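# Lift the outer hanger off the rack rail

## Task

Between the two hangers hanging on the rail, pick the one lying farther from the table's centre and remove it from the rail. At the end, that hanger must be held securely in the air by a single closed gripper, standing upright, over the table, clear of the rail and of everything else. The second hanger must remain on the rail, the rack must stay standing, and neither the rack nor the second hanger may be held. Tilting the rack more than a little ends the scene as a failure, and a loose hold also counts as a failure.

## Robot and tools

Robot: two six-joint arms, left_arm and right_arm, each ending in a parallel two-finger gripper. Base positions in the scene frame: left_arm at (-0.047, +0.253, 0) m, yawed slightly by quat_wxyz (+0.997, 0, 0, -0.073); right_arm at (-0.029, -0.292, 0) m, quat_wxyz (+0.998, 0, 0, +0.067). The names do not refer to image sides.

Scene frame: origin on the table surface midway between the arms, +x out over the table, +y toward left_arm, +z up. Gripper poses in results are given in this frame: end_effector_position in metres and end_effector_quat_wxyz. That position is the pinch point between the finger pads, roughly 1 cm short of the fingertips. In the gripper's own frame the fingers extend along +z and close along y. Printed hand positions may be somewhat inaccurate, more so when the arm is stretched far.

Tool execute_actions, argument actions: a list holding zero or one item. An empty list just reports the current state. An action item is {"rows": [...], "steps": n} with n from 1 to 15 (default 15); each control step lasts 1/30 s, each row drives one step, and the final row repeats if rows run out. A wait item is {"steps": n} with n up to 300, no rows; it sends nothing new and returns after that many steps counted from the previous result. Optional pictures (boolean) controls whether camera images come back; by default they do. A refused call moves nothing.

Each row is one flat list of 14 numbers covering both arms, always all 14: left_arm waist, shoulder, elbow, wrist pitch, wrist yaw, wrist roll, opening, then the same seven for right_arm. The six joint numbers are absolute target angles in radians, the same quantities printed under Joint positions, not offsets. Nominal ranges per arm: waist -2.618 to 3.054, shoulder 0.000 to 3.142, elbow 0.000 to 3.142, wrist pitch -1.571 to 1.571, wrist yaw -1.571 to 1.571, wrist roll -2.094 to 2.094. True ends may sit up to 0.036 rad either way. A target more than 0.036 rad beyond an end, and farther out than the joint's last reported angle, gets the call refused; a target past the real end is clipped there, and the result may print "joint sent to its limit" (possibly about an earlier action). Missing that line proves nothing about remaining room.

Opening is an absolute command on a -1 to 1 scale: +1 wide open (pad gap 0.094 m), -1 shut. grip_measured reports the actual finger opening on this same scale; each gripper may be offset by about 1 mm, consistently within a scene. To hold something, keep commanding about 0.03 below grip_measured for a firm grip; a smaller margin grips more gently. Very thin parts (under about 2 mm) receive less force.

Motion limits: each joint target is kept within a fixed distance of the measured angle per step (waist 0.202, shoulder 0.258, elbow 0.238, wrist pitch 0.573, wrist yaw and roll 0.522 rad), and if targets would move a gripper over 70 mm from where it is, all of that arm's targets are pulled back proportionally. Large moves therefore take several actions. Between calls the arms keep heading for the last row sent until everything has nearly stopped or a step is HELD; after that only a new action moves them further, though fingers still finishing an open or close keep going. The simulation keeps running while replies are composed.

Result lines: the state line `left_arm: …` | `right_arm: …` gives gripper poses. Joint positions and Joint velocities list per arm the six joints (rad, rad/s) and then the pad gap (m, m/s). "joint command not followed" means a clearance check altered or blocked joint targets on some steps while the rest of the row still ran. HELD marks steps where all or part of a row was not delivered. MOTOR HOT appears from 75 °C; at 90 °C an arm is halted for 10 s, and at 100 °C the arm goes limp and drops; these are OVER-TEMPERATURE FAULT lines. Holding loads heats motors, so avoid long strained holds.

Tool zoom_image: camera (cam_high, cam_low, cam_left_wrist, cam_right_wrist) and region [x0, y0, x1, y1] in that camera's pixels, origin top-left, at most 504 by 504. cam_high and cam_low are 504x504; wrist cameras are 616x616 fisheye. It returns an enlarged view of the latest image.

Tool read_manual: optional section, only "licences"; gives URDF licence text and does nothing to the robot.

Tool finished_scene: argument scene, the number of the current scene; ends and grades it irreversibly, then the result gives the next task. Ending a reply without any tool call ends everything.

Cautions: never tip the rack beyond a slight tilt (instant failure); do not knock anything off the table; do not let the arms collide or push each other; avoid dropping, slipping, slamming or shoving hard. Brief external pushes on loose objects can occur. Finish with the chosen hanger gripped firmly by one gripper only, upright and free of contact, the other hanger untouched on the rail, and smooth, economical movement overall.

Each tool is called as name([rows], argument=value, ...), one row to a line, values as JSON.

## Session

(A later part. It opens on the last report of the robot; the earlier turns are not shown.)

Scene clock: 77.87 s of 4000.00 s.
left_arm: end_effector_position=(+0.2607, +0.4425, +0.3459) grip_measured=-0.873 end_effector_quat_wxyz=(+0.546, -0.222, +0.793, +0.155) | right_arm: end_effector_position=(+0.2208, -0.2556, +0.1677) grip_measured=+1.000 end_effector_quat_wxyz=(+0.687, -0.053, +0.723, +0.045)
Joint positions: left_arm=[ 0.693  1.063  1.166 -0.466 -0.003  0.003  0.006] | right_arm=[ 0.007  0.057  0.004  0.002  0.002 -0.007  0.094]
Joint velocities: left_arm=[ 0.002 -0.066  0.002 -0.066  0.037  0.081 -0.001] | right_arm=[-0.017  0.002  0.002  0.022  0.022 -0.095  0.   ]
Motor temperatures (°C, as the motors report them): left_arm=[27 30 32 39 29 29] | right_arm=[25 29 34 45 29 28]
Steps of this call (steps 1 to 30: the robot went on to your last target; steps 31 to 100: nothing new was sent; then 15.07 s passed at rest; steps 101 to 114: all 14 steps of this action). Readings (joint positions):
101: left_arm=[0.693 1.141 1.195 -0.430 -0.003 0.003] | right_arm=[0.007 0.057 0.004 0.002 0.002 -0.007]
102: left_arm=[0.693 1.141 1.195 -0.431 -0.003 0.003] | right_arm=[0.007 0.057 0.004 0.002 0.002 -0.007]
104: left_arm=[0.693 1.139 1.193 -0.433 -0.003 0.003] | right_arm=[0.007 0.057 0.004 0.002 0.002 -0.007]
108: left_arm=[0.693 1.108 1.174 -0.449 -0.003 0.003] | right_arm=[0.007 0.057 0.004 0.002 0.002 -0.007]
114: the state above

execute_actions([
  {"rows":[[0.70,1.04,1.163,-0.455,0,0,-0.91,0.007,0.03,0.01,0,0,0,1]],"steps":3},
])

zoom_image(camera="cam_low", region=[240, 100, 320, 180])

Scene clock: 81.23 s of 4000.00 s.
left_arm: end_effector_position=(+0.2602, +0.4422, +0.3453) grip_measured=-0.873 end_effector_quat_wxyz=(+0.545, -0.222, +0.794, +0.155) | right_arm: end_effector_position=(+0.2208, -0.2556, +0.1677) grip_measured=+1.000 end_effector_quat_wxyz=(+0.687, -0.053, +0.723, +0.045)
Joint positions: left_arm=[ 0.693  1.062  1.166 -0.47  -0.003  0.003  0.006] | right_arm=[ 0.007  0.057  0.004  0.002  0.002 -0.007  0.094]
Joint velocities: left_arm=[-0.002 -0.007 -0.002 -0.037  0.066 -0.037 -0.001] | right_arm=[-0.012 -0.007  0.007  0.007  0.022 -0.037  0.   ]
Motor temperatures (°C, as the motors report them): left_arm=[27 30 32 39 29 29] | right_arm=[25 29 34 45 29 28]
Steps of this call (steps 1 to 15: the robot went on to your last target; steps 16 to 90: nothing new was sent; then 0.27 s passed at rest; steps 91 to 93: all 3 steps of this action). Readings (joint positions):
91: left_arm=[0.693 1.062 1.166 -0.470 -0.003 0.003] | right_arm=[0.007 0.057 0.004 0.002 0.002 -0.007]
92: left_arm=[0.693 1.062 1.166 -0.470 -0.003 0.003] | right_arm=[0.007 0.057 0.004 0.002 0.002 -0.007]
93: the state above

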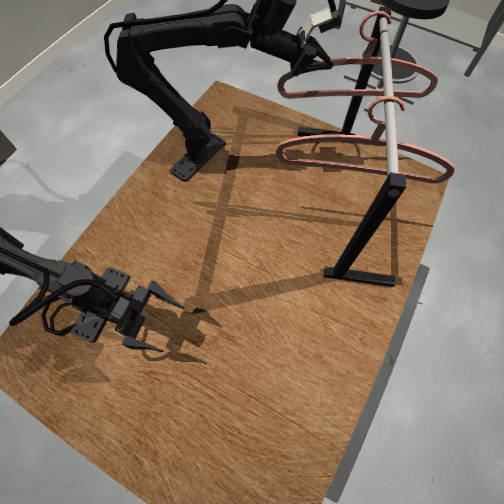

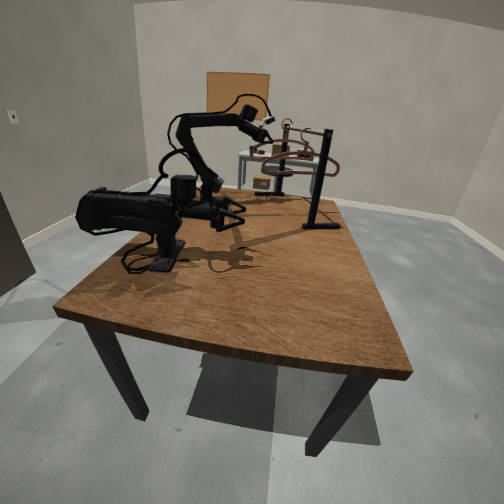

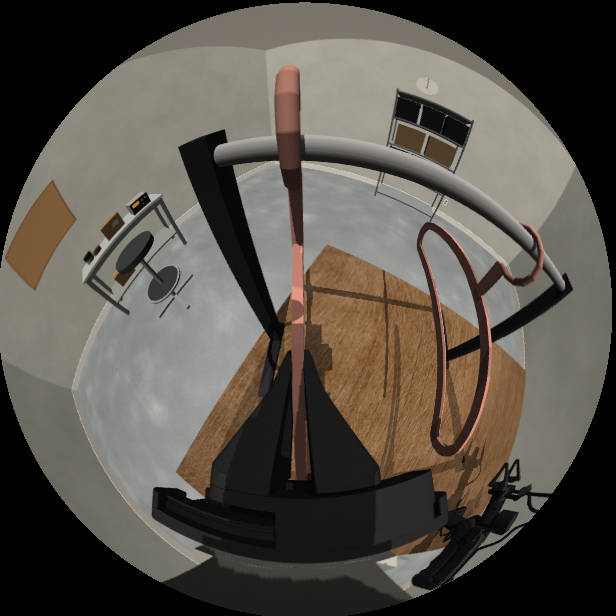

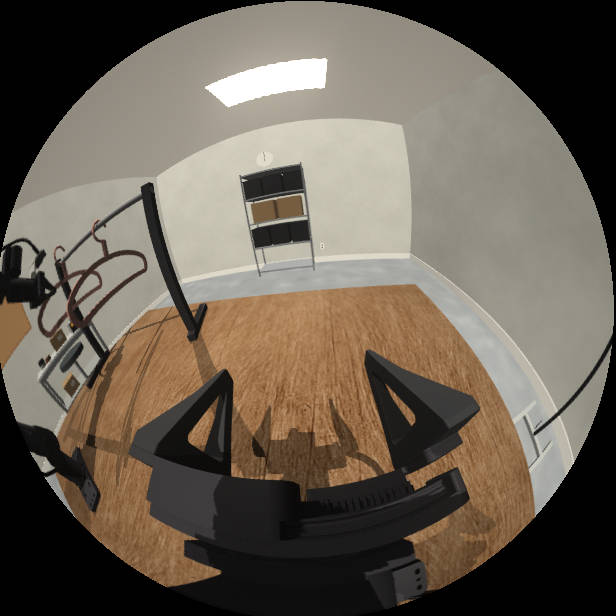

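Region (240, 100, 320, 180) of cam_low's 504x504 image, scaled by 6.300, with more detail than that image has.

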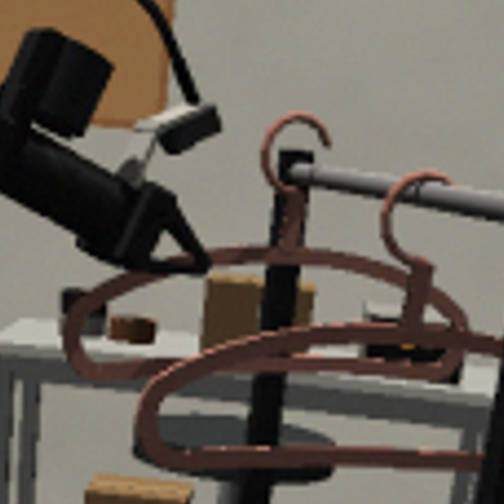

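execute_actions([
  {"rows":[[0.70,1.03,1.158,-0.46,0,0,-0.91,0.007,0.03,0.01,0,0,0,1],[0.70,1.02,1.153,-0.465,0,0,-0.91,0.007,0.03,0.01,0,0,0,1],[0.70,1.01,1.148,-0.47,0,0,-0.91,0.007,0.03,0.01,0,0,0,1],[0.70,1.0,1.143,-0.475,0,0,-0.91,0.007,0.03,0.01,0,0,0,1],[0.70,0.99,1.138,-0.48,0,0,-0.91,0.007,0.03,0.01,0,0,0,1],[0.70,0.98,1.133,-0.486,0,0,-0.91,0.007,0.03,0.01,0,0,0,1],[0.70,0.97,1.128,-0.492,0,0,-0.91,0.007,0.03,0.01,0,0,0,1],[0.70,0.96,1.124,-0.498,0,0,-0.91,0.007,0.03,0.01,0,0,0,1],[0.70,0.95,1.12,-0.503,0,0,-0.91,0.007,0.03,0.01,0,0,0,1],[0.70,0.94,1.116,-0.508,0,0,-0.91,0.007,0.03,0.01,0,0,0,1]],"steps":15},
])

zoom_image(camera="cam_low", region=[220, 90, 320, 190])

Scene clock: 87.70 s of 4000.00 s.
left_arm: end_effector_position=(+0.2374, +0.4284, +0.3462) grip_measured=-0.873 end_effector_quat_wxyz=(+0.548, -0.221, +0.791, +0.156) | right_arm: end_effector_position=(+0.2208, -0.2556, +0.1677) grip_measured=+1.000 end_effector_quat_wxyz=(+0.687, -0.053, +0.723, +0.045)
Joint positions: left_arm=[ 0.693  0.962  1.121 -0.517 -0.003  0.003  0.006] | right_arm=[ 0.007  0.057  0.004  0.002  0.002 -0.007  0.094]
Joint velocities: left_arm=[ 0.007 -0.012 -0.002 -0.037  0.066 -0.022 -0.002] | right_arm=[ 0.007 -0.017  0.012  0.051  0.051 -0.051  0.   ]
Motor temperatures (°C, as the motors report them): left_arm=[27 30 32 40 29 29] | right_arm=[25 29 34 45 29 28]
Steps of this call (steps 1 to 15: the robot went on to your last target; steps 16 to 90: nothing new was sent; then 2.97 s passed at rest; steps 91 to 105: all 15 steps of this action). Readings (joint positions):
91: left_arm=[0.693 1.062 1.166 -0.471 -0.003 0.003] | right_arm=[0.007 0.057 0.004 0.002 0.002 -0.007]
92: left_arm=[0.693 1.061 1.166 -0.471 -0.003 0.003] | right_arm=[0.007 0.057 0.004 0.002 0.002 -0.007]
94: left_arm=[0.693 1.050 1.156 -0.474 -0.003 0.003] | right_arm=[0.007 0.057 0.004 0.002 0.002 -0.007]
98: left_arm=[0.693 1.009 1.133 -0.495 -0.003 0.003] | right_arm=[0.007 0.057 0.004 0.002 0.002 -0.007]
105: the state above

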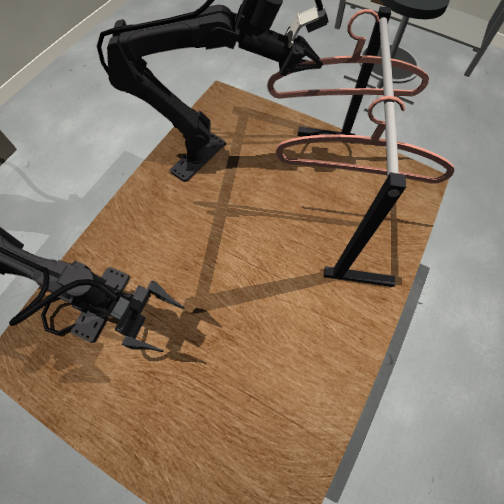

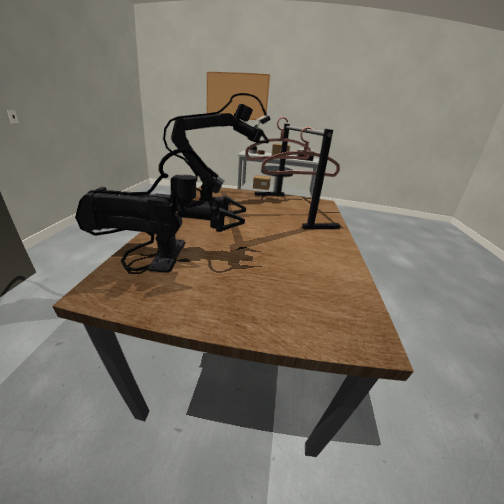

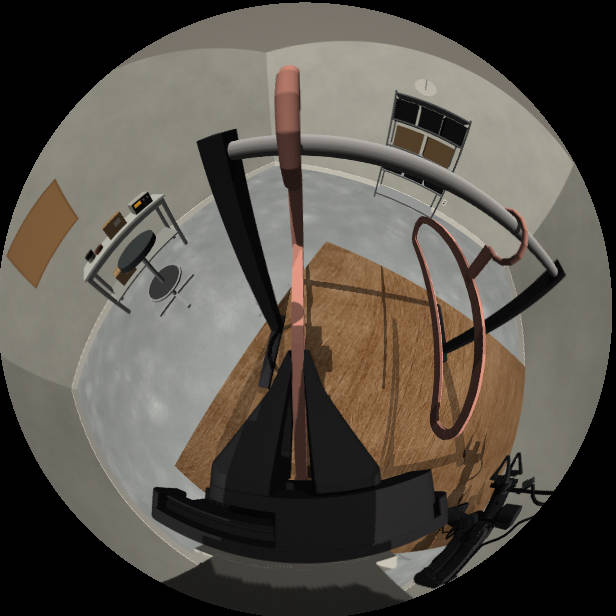

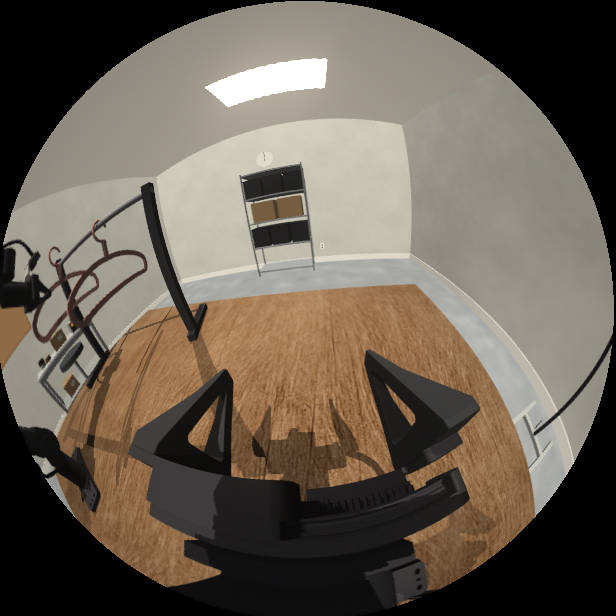

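Region (220, 90, 320, 190) of cam_low's 504x504 image, scaled by 5.040, with more detail than that image has.

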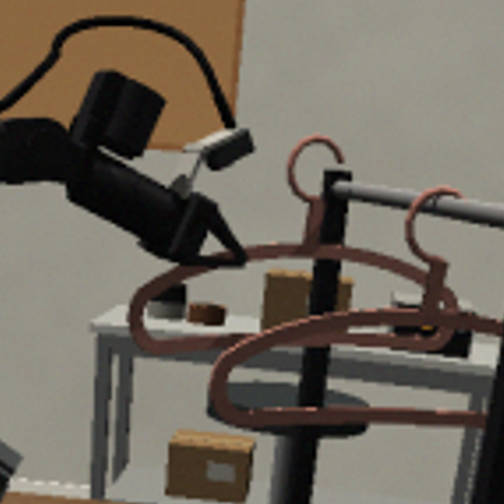

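execute_actions([
  {"rows":[[0.70,0.915,1.12,-0.535,0,0,-0.91,0.007,0.03,0.01,0,0,0,1],[0.70,0.89,1.122,-0.562,0,0,-0.91,0.007,0.03,0.01,0,0,0,1],[0.70,0.865,1.124,-0.59,0,0,-0.91,0.007,0.03,0.01,0,0,0,1],[0.70,0.84,1.127,-0.618,0,0,-0.91,0.007,0.03,0.01,0,0,0,1],[0.70,0.815,1.13,-0.646,0,0,-0.91,0.007,0.03,0.01,0,0,0,1],[0.70,0.79,1.133,-0.674,0,0,-0.91,0.007,0.03,0.01,0,0,0,1],[0.70,0.765,1.136,-0.702,0,0,-0.91,0.007,0.03,0.01,0,0,0,1],[0.70,0.74,1.139,-0.73,0,0,-0.91,0.007,0.03,0.01,0,0,0,1],[0.70,0.715,1.142,-0.758,0,0,-0.91,0.007,0.03,0.01,0,0,0,1],[0.70,0.69,1.145,-0.786,0,0,-0.91,0.007,0.03,0.01,0,0,0,1],[0.70,0.67,1.148,-0.81,0,0,-0.91,0.007,0.03,0.01,0,0,0,1],[0.70,0.65,1.155,-0.835,0,0,-0.91,0.007,0.03,0.01,0,0,0,1],[0.70,0.63,1.165,-0.865,0,0,-0.91,0.007,0.03,0.01,0,0,0,1],[0.70,0.61,1.177,-0.895,0,0,-0.91,0.007,0.03,0.01,0,0,0,1],[0.70,0.59,1.19,-0.925,0,0,-0.91,0.007,0.03,0.01,0,0,0,1]],"steps":15},
])

Scene clock: 96.73 s of 4000.00 s.
left_arm: end_effector_position=(+0.1490, +0.3746, +0.3646) grip_measured=-0.873 end_effector_quat_wxyz=(+0.559, -0.219, +0.784, +0.159) | right_arm: end_effector_position=(+0.2208, -0.2556, +0.1677) grip_measured=+1.000 end_effector_quat_wxyz=(+0.687, -0.053, +0.723, +0.045)
Joint positions: left_arm=[ 0.693  0.641  1.135 -0.825 -0.003  0.003  0.006] | right_arm=[ 0.007  0.057  0.004  0.002  0.002 -0.007  0.094]
Joint velocities: left_arm=[ 0.012 -0.486  0.222 -0.857 -0.066 -0.051 -0.001] | right_arm=[-0.012 -0.012  0.007 -0.066  0.007 -0.066  0.   ]
Motor temperatures (°C, as the motors report them): left_arm=[27 30 32 40 29 29] | right_arm=[25 29 34 45 29 28]
Steps of this call (steps 1 to 15: the robot went on to your last target; steps 16 to 90: nothing new was sent; then 5.53 s passed at rest; steps 91 to 105: all 15 steps of this action). Readings (joint positions):
91: left_arm=[0.693 0.960 1.121 -0.526 -0.003 0.003] | right_arm=[0.007 0.057 0.004 0.002 0.002 -0.007]
92: left_arm=[0.693 0.955 1.121 -0.534 -0.003 0.003] | right_arm=[0.007 0.057 0.004 0.002 0.002 -0.007]
94: left_arm=[0.693 0.925 1.121 -0.567 -0.003 0.003] | right_arm=[0.007 0.057 0.004 0.002 0.002 -0.007]
98: left_arm=[0.693 0.815 1.121 -0.650 -0.003 0.003] | right_arm=[0.007 0.057 0.004 0.002 0.002 -0.007]
105: the state above

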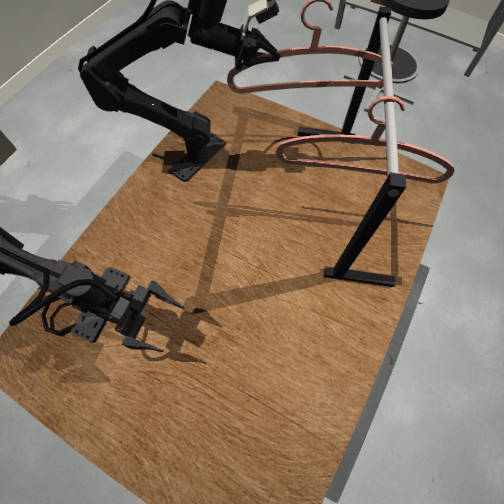

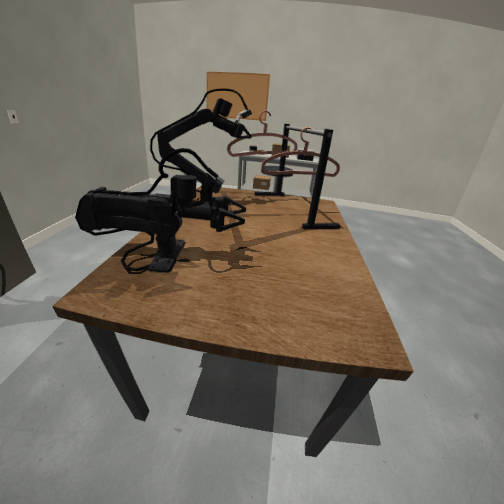

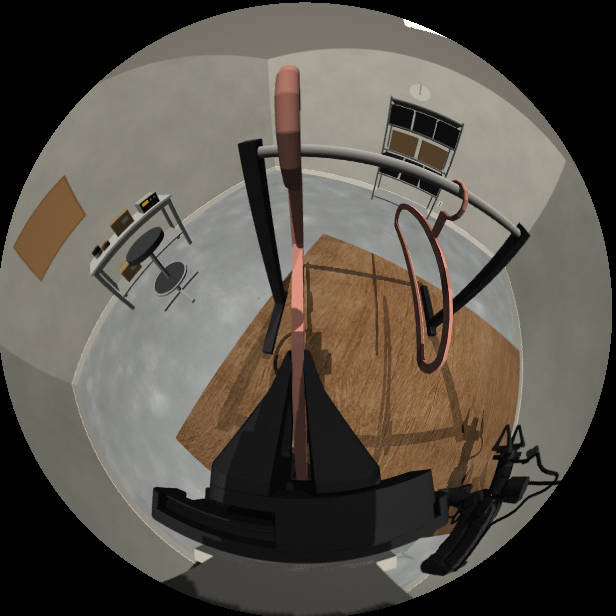

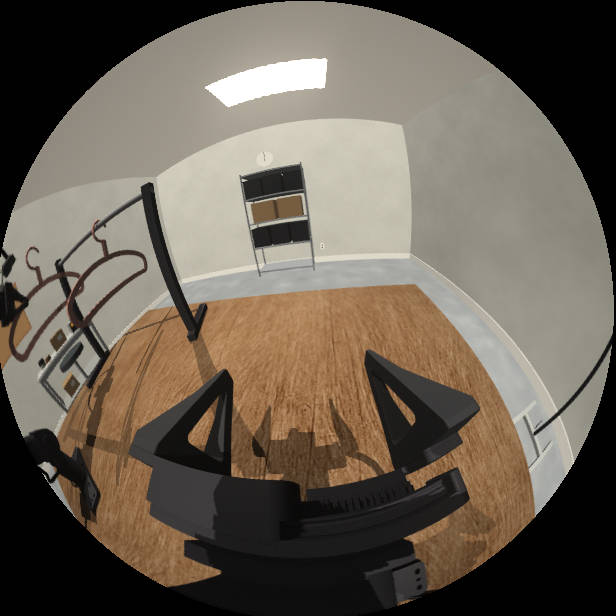

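execute_actions([
  {"rows":[[0.70,0.57,1.205,-0.958,0,0,-0.91,0.007,0.03,0.01,0,0,0,1],[0.70,0.55,1.22,-0.99,0,0,-0.91,0.007,0.03,0.01,0,0,0,1],[0.70,0.53,1.235,-1.022,0,0,-0.91,0.007,0.03,0.01,0,0,0,1],[0.70,0.51,1.25,-1.054,0,0,-0.91,0.007,0.03,0.01,0,0,0,1],[0.70,0.49,1.265,-1.086,0,0,-0.91,0.007,0.03,0.01,0,0,0,1],[0.70,0.47,1.28,-1.118,0,0,-0.91,0.007,0.03,0.01,0,0,0,1],[0.70,0.455,1.30,-1.15,0,0,-0.91,0.007,0.03,0.01,0,0,0,1],[0.70,0.465,1.33,-1.17,0,0,-0.91,0.007,0.03,0.01,0,0,0,1],[0.70,0.48,1.365,-1.19,0,0,-0.91,0.007,0.03,0.01,0,0,0,1],[0.68,0.495,1.40,-1.21,0,0,-0.91,0.007,0.03,0.01,0,0,0,1],[0.65,0.51,1.435,-1.23,0,0,-0.91,0.007,0.03,0.01,0,0,0,1],[0.61,0.525,1.47,-1.25,0,0,-0.91,0.007,0.03,0.01,0,0,0,1],[0.56,0.54,1.505,-1.272,0,0,-0.91,0.007,0.03,0.01,0,0,0,1],[0.50,0.555,1.54,-1.294,0,0,-0.91,0.007,0.03,0.01,0,0,0,1],[0.44,0.57,1.575,-1.316,0,0,-0.91,0.007,0.03,0.01,0,0,0,1]],"steps":15},
])

Scene clock: 103.47 s of 4000.00 s.
left_arm: end_effector_position=(+0.0614, +0.3003, +0.4206) grip_measured=-0.873 end_effector_quat_wxyz=(+0.594, -0.155, +0.780, +0.121) | right_arm: end_effector_position=(+0.2208, -0.2556, +0.1677) grip_measured=+1.000 end_effector_quat_wxyz=(+0.687, -0.053, +0.723, +0.045)
Joint positions: left_arm=[ 0.538  0.521  1.496 -1.243 -0.004  0.003  0.006] | right_arm=[ 0.007  0.057  0.004  0.002  0.002 -0.007  0.094]
Joint velocities: left_arm=[-1.575  0.388  1.028 -0.579  0.007  0.022 -0.   ] | right_arm=[-0.002 -0.002 -0.002 -0.007  0.022 -0.022  0.   ]
Motor temperatures (°C, as the motors report them): left_arm=[27 30 32 40 29 29] | right_arm=[25 29 34 46 29 28]
Steps of this call (steps 1 to 30: the robot went on to your last target; steps 31 to 100: nothing new was sent; then 2.90 s passed at rest; steps 101 to 115: all 15 steps of this action). Readings (joint positions):
101: left_arm=[0.693 0.599 1.162 -0.943 -0.003 0.003] | right_arm=[0.007 0.057 0.004 0.002 0.002 -0.007]
102: left_arm=[0.693 0.598 1.166 -0.953 -0.003 0.003] | right_arm=[0.007 0.057 0.004 0.002 0.002 -0.007]
104: left_arm=[0.693 0.581 1.180 -0.990 -0.003 0.003] | right_arm=[0.007 0.057 0.004 0.002 0.002 -0.007]
108: left_arm=[0.693 0.505 1.248 -1.093 -0.003 0.003] | right_arm=[0.007 0.057 0.004 0.002 0.002 -0.007]
115: the state above

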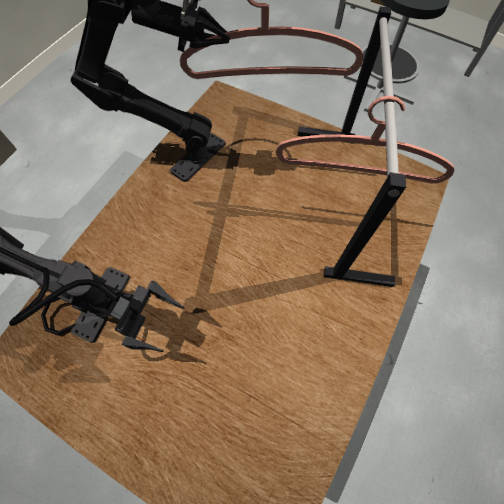

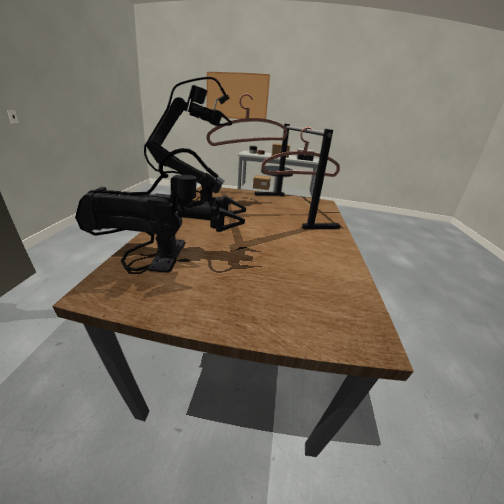

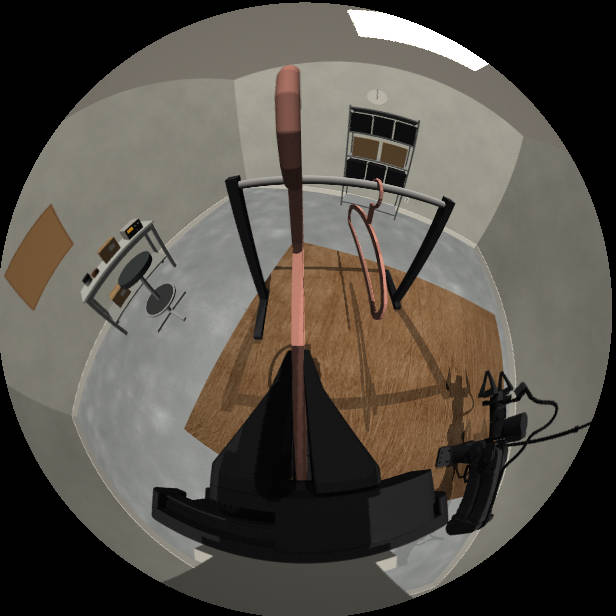

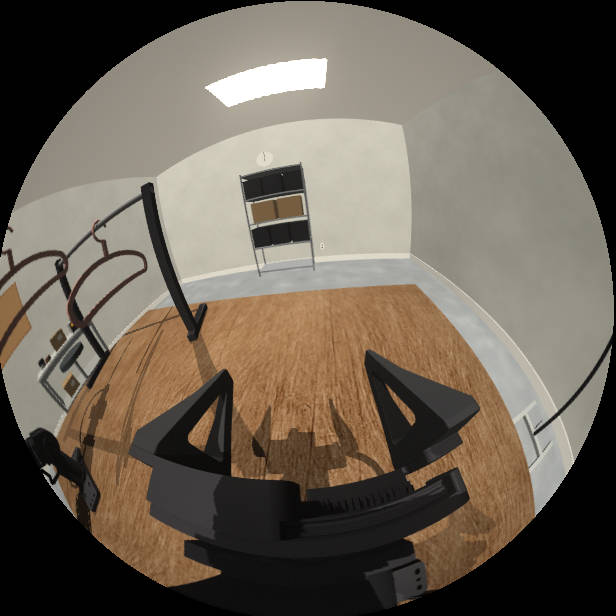

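execute_actions([
  {"rows":[[0.44,0.58,1.60,-1.34,0,0,-0.91,0.007,0.03,0.01,0,0,0,1],[0.43,0.59,1.63,-1.365,0,0,-0.91,0.007,0.03,0.01,0,0,0,1],[0.41,0.60,1.66,-1.39,0,0,-0.91,0.007,0.03,0.01,0,0,0,1],[0.38,0.61,1.69,-1.41,0,0,-0.91,0.007,0.03,0.01,0,0,0,1],[0.34,0.62,1.72,-1.43,0,0,-0.91,0.007,0.03,0.01,0,0,0,1],[0.29,0.62,1.735,-1.445,0,0,-0.91,0.007,0.03,0.01,0,0,0,1],[0.23,0.62,1.735,-1.445,0,0,-0.91,0.007,0.03,0.01,0,0,0,1],[0.17,0.62,1.735,-1.445,0,0,-0.91,0.007,0.03,0.01,0,0,0,1],[0.11,0.62,1.735,-1.445,0,0,-0.91,0.007,0.03,0.01,0,0,0,1],[0.05,0.62,1.735,-1.445,0,0,-0.91,0.007,0.03,0.01,0,0,0,1],[0.0,0.62,1.735,-1.445,0,0,-0.91,0.007,0.03,0.01,0,0,0,1]],"steps":13},
])

Scene clock: 118.90 s of 4000.00 s.
left_arm: end_effector_position=(+0.0462, +0.2429, +0.4329) grip_measured=-0.874 end_effector_quat_wxyz=(+0.578, +0.051, +0.814, -0.035) | right_arm: end_effector_position=(+0.2208, -0.2556, +0.1677) grip_measured=+1.000 end_effector_quat_wxyz=(+0.687, -0.053, +0.723, +0.045)
Joint positions: left_arm=[ 0.024  0.607  1.712 -1.442  0.     0.003  0.006] | right_arm=[ 0.007  0.057  0.004  0.002  0.002 -0.007  0.094]
Joint velocities: left_arm=[-0.496 -0.007  0.002 -0.183 -0.007  0.007 -0.001] | right_arm=[-0.002  0.012 -0.022  0.007 -0.007 -0.007  0.   ]
Motor temperatures (°C, as the motors report them): left_arm=[27 30 31 40 29 29] | right_arm=[25 29 34 46 29 28]
Steps of this call (steps 1 to 30: the robot went on to your last target; steps 31 to 100: nothing new was sent; then 11.67 s passed at rest; steps 101 to 113: all 13 steps of this action). Readings (joint positions):
101: left_arm=[0.450 0.559 1.555 -1.336 -0.000 0.003] | right_arm=[0.007 0.057 0.004 0.002 0.002 -0.007]
102: left_arm=[0.448 0.564 1.566 -1.347 -0.000 0.003] | right_arm=[0.007 0.057 0.004 0.002 0.002 -0.007]
104: left_arm=[0.425 0.583 1.608 -1.380 -0.000 0.003] | right_arm=[0.007 0.057 0.004 0.002 0.002 -0.007]
108: left_arm=[0.268 0.607 1.696 -1.417 -0.001 0.003] | right_arm=[0.007 0.057 0.004 0.002 0.002 -0.007]
113: the state above

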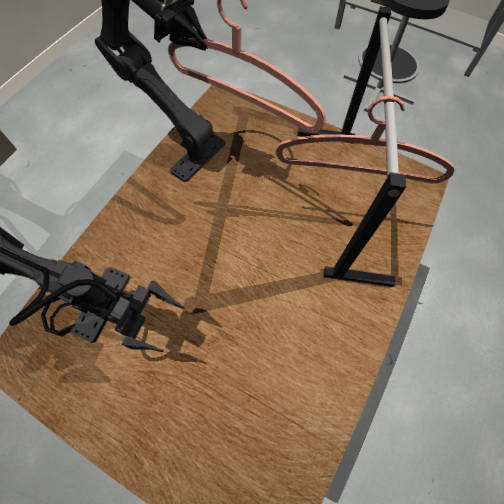

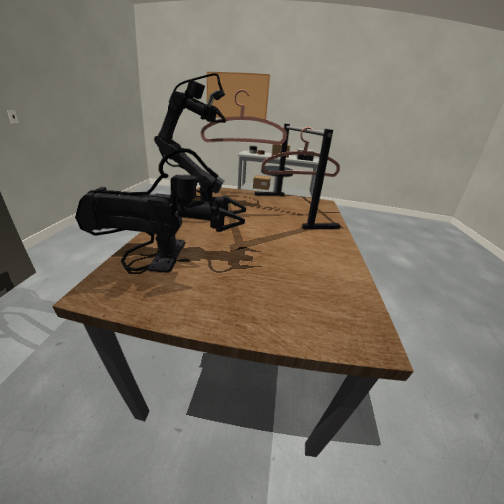

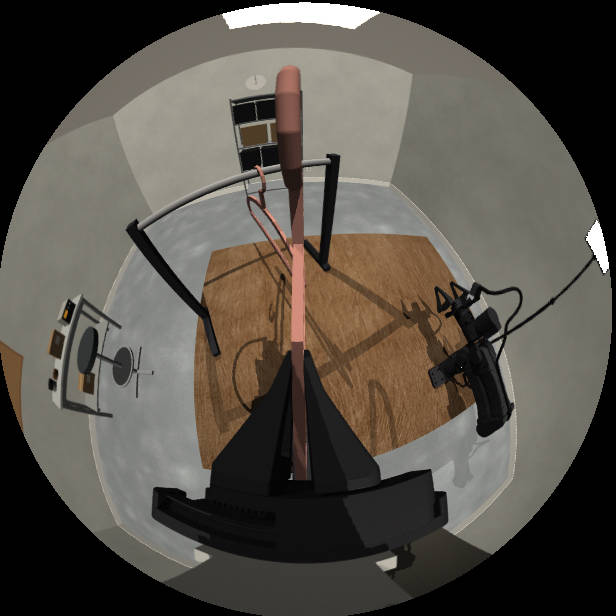

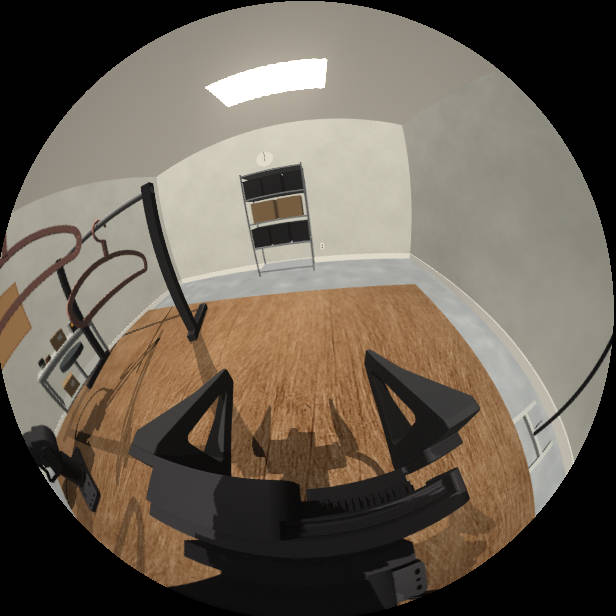

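execute_actions([
  {"rows":[[-0.06,0.62,1.735,-1.445,0,0,-0.91,0.007,0.03,0.01,0,0,0,1],[-0.12,0.62,1.735,-1.445,0,0,-0.91,0.007,0.03,0.01,0,0,0,1],[-0.18,0.62,1.735,-1.445,0,0,-0.91,0.007,0.03,0.01,0,0,0,1],[-0.24,0.62,1.735,-1.445,0,0,-0.91,0.007,0.03,0.01,0,0,0,1],[-0.30,0.62,1.735,-1.445,0,0,-0.91,0.007,0.03,0.01,0,0,0,1],[-0.36,0.63,1.72,-1.42,0,0,-0.91,0.007,0.03,0.01,0,0,0,1],[-0.42,0.64,1.70,-1.395,0,0,-0.91,0.007,0.03,0.01,0,0,0,1],[-0.47,0.65,1.68,-1.365,0,0,-0.91,0.007,0.03,0.01,0,0,0,1],[-0.52,0.66,1.66,-1.335,0,0,-0.91,0.007,0.03,0.01,0,0,0,1],[-0.56,0.67,1.64,-1.305,0,0,-0.91,0.007,0.03,0.01,0,0,0,1],[-0.60,0.68,1.62,-1.275,0,0,-0.91,0.007,0.03,0.01,0,0,0,1],[-0.63,0.69,1.61,-1.255,0,0,-0.91,0.007,0.03,0.01,0,0,0,1],[-0.65,0.70,1.60,-1.245,0,0,-0.91,0.007,0.03,0.01,0,0,0,1]],"steps":15},
], pictures=false)

execute_actions([
  {"steps":15},
])

Scene clock: 126.47 s of 4000.00 s.
left_arm: end_effector_position=(+0.0530, +0.1558, +0.4201) grip_measured=-0.875 end_effector_quat_wxyz=(+0.511, +0.318, +0.771, -0.208) | right_arm: end_effector_position=(+0.2208, -0.2556, +0.1677) grip_measured=+1.000 end_effector_quat_wxyz=(+0.687, -0.053, +0.723, +0.045)
Joint positions: left_arm=[-0.634  0.68   1.617 -1.34  -0.002  0.003  0.006] | right_arm=[ 0.007  0.057  0.004  0.002  0.002 -0.007  0.094]
Joint velocities: left_arm=[-0.212  0.447 -0.291  0.359 -0.037  0.037 -0.   ] | right_arm=[-0.002  0.002  0.002 -0.066  0.095  0.022  0.   ]
Motor temperatures (°C, as the motors report them): left_arm=[27 30 31 40 29 29] | right_arm=[25 29 35 46 29 28]
Steps of this call (steps 1 to 30: the robot went on to your last target; steps 31 to 100: nothing new was sent; then 3.73 s passed at rest; steps 101 to 115: all 15 steps of this action). Readings (joint positions):
101: left_arm=[-0.002 0.607 1.712 -1.461 -0.000 0.003] | right_arm=[0.007 0.057 0.004 0.002 0.002 -0.007]
102: left_arm=[-0.035 0.607 1.712 -1.461 -0.002 0.003] | right_arm=[0.007 0.057 0.004 0.002 0.002 -0.007]
104: left_arm=[-0.139 0.607 1.712 -1.461 -0.003 0.003] | right_arm=[0.007 0.057 0.004 0.002 0.002 -0.007]
108: left_arm=[-0.377 0.610 1.710 -1.454 -0.002 0.003] | right_arm=[0.007 0.057 0.004 0.002 0.002 -0.007]
115: the state above

Scene clock: 126.97 s of 4000.00 s.
left_arm: end_effector_position=(+0.0637, +0.1439, +0.4192) grip_measured=-0.875 end_effector_quat_wxyz=(+0.507, +0.321, +0.772, -0.208) | right_arm: end_effector_position=(+0.2208, -0.2556, +0.1677) grip_measured=+1.000 end_effector_quat_wxyz=(+0.687, -0.053, +0.723, +0.045)
Joint positions: left_arm=[-0.64   0.71   1.597 -1.298 -0.002  0.003  0.006] | right_arm=[ 0.007  0.057  0.004  0.002  0.002 -0.007  0.094]
Joint velocities: left_arm=[ 0.012 -0.012  0.007 -0.037 -0.037  0.007 -0.001] | right_arm=[-0.007 -0.002 -0.017  0.037  0.095 -0.037  0.   ]
Motor temperatures (°C, as the motors report them): left_arm=[27 30 31 40 29 29] | right_arm=[25 29 35 46 29 28]
Steps of this call (steps 1 to 15: the robot went on to your last target). Readings (joint positions):
1: left_arm=[-0.638 0.693 1.609 -1.331 -0.002 0.003] | right_arm=[0.007 0.057 0.004 0.002 0.002 -0.007]
2: left_arm=[-0.639 0.703 1.602 -1.324 -0.002 0.003] | right_arm=[0.007 0.057 0.004 0.002 0.002 -0.007]
4: left_arm=[-0.640 0.710 1.597 -1.315 -0.002 0.003] | right_arm=[0.007 0.057 0.004 0.002 0.002 -0.007]
8: left_arm=[-0.640 0.710 1.597 -1.303 -0.002 0.003] | right_arm=[0.007 0.057 0.004 0.002 0.002 -0.007]
15: the state above

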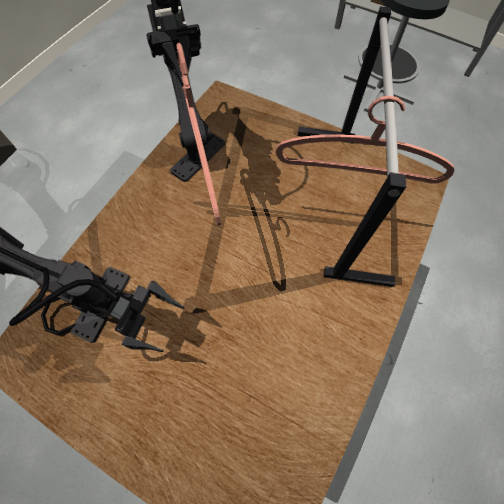

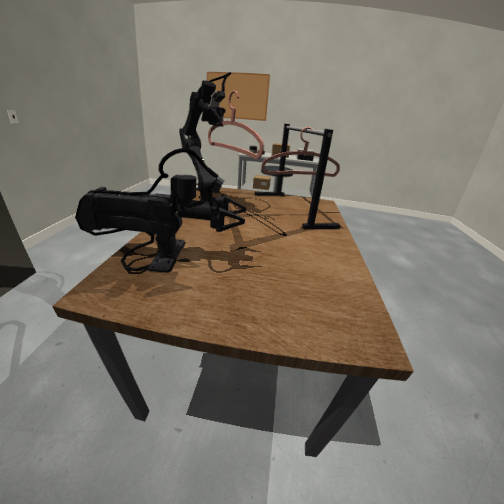

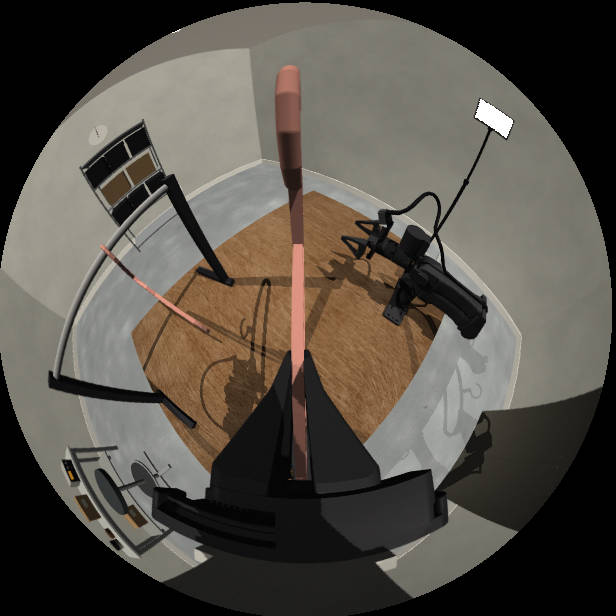

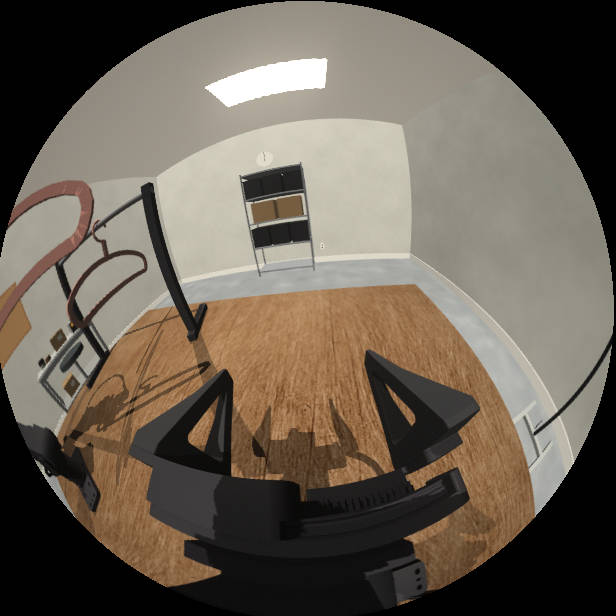

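finished_scene(scene=2)

The scene is finished: the task was done.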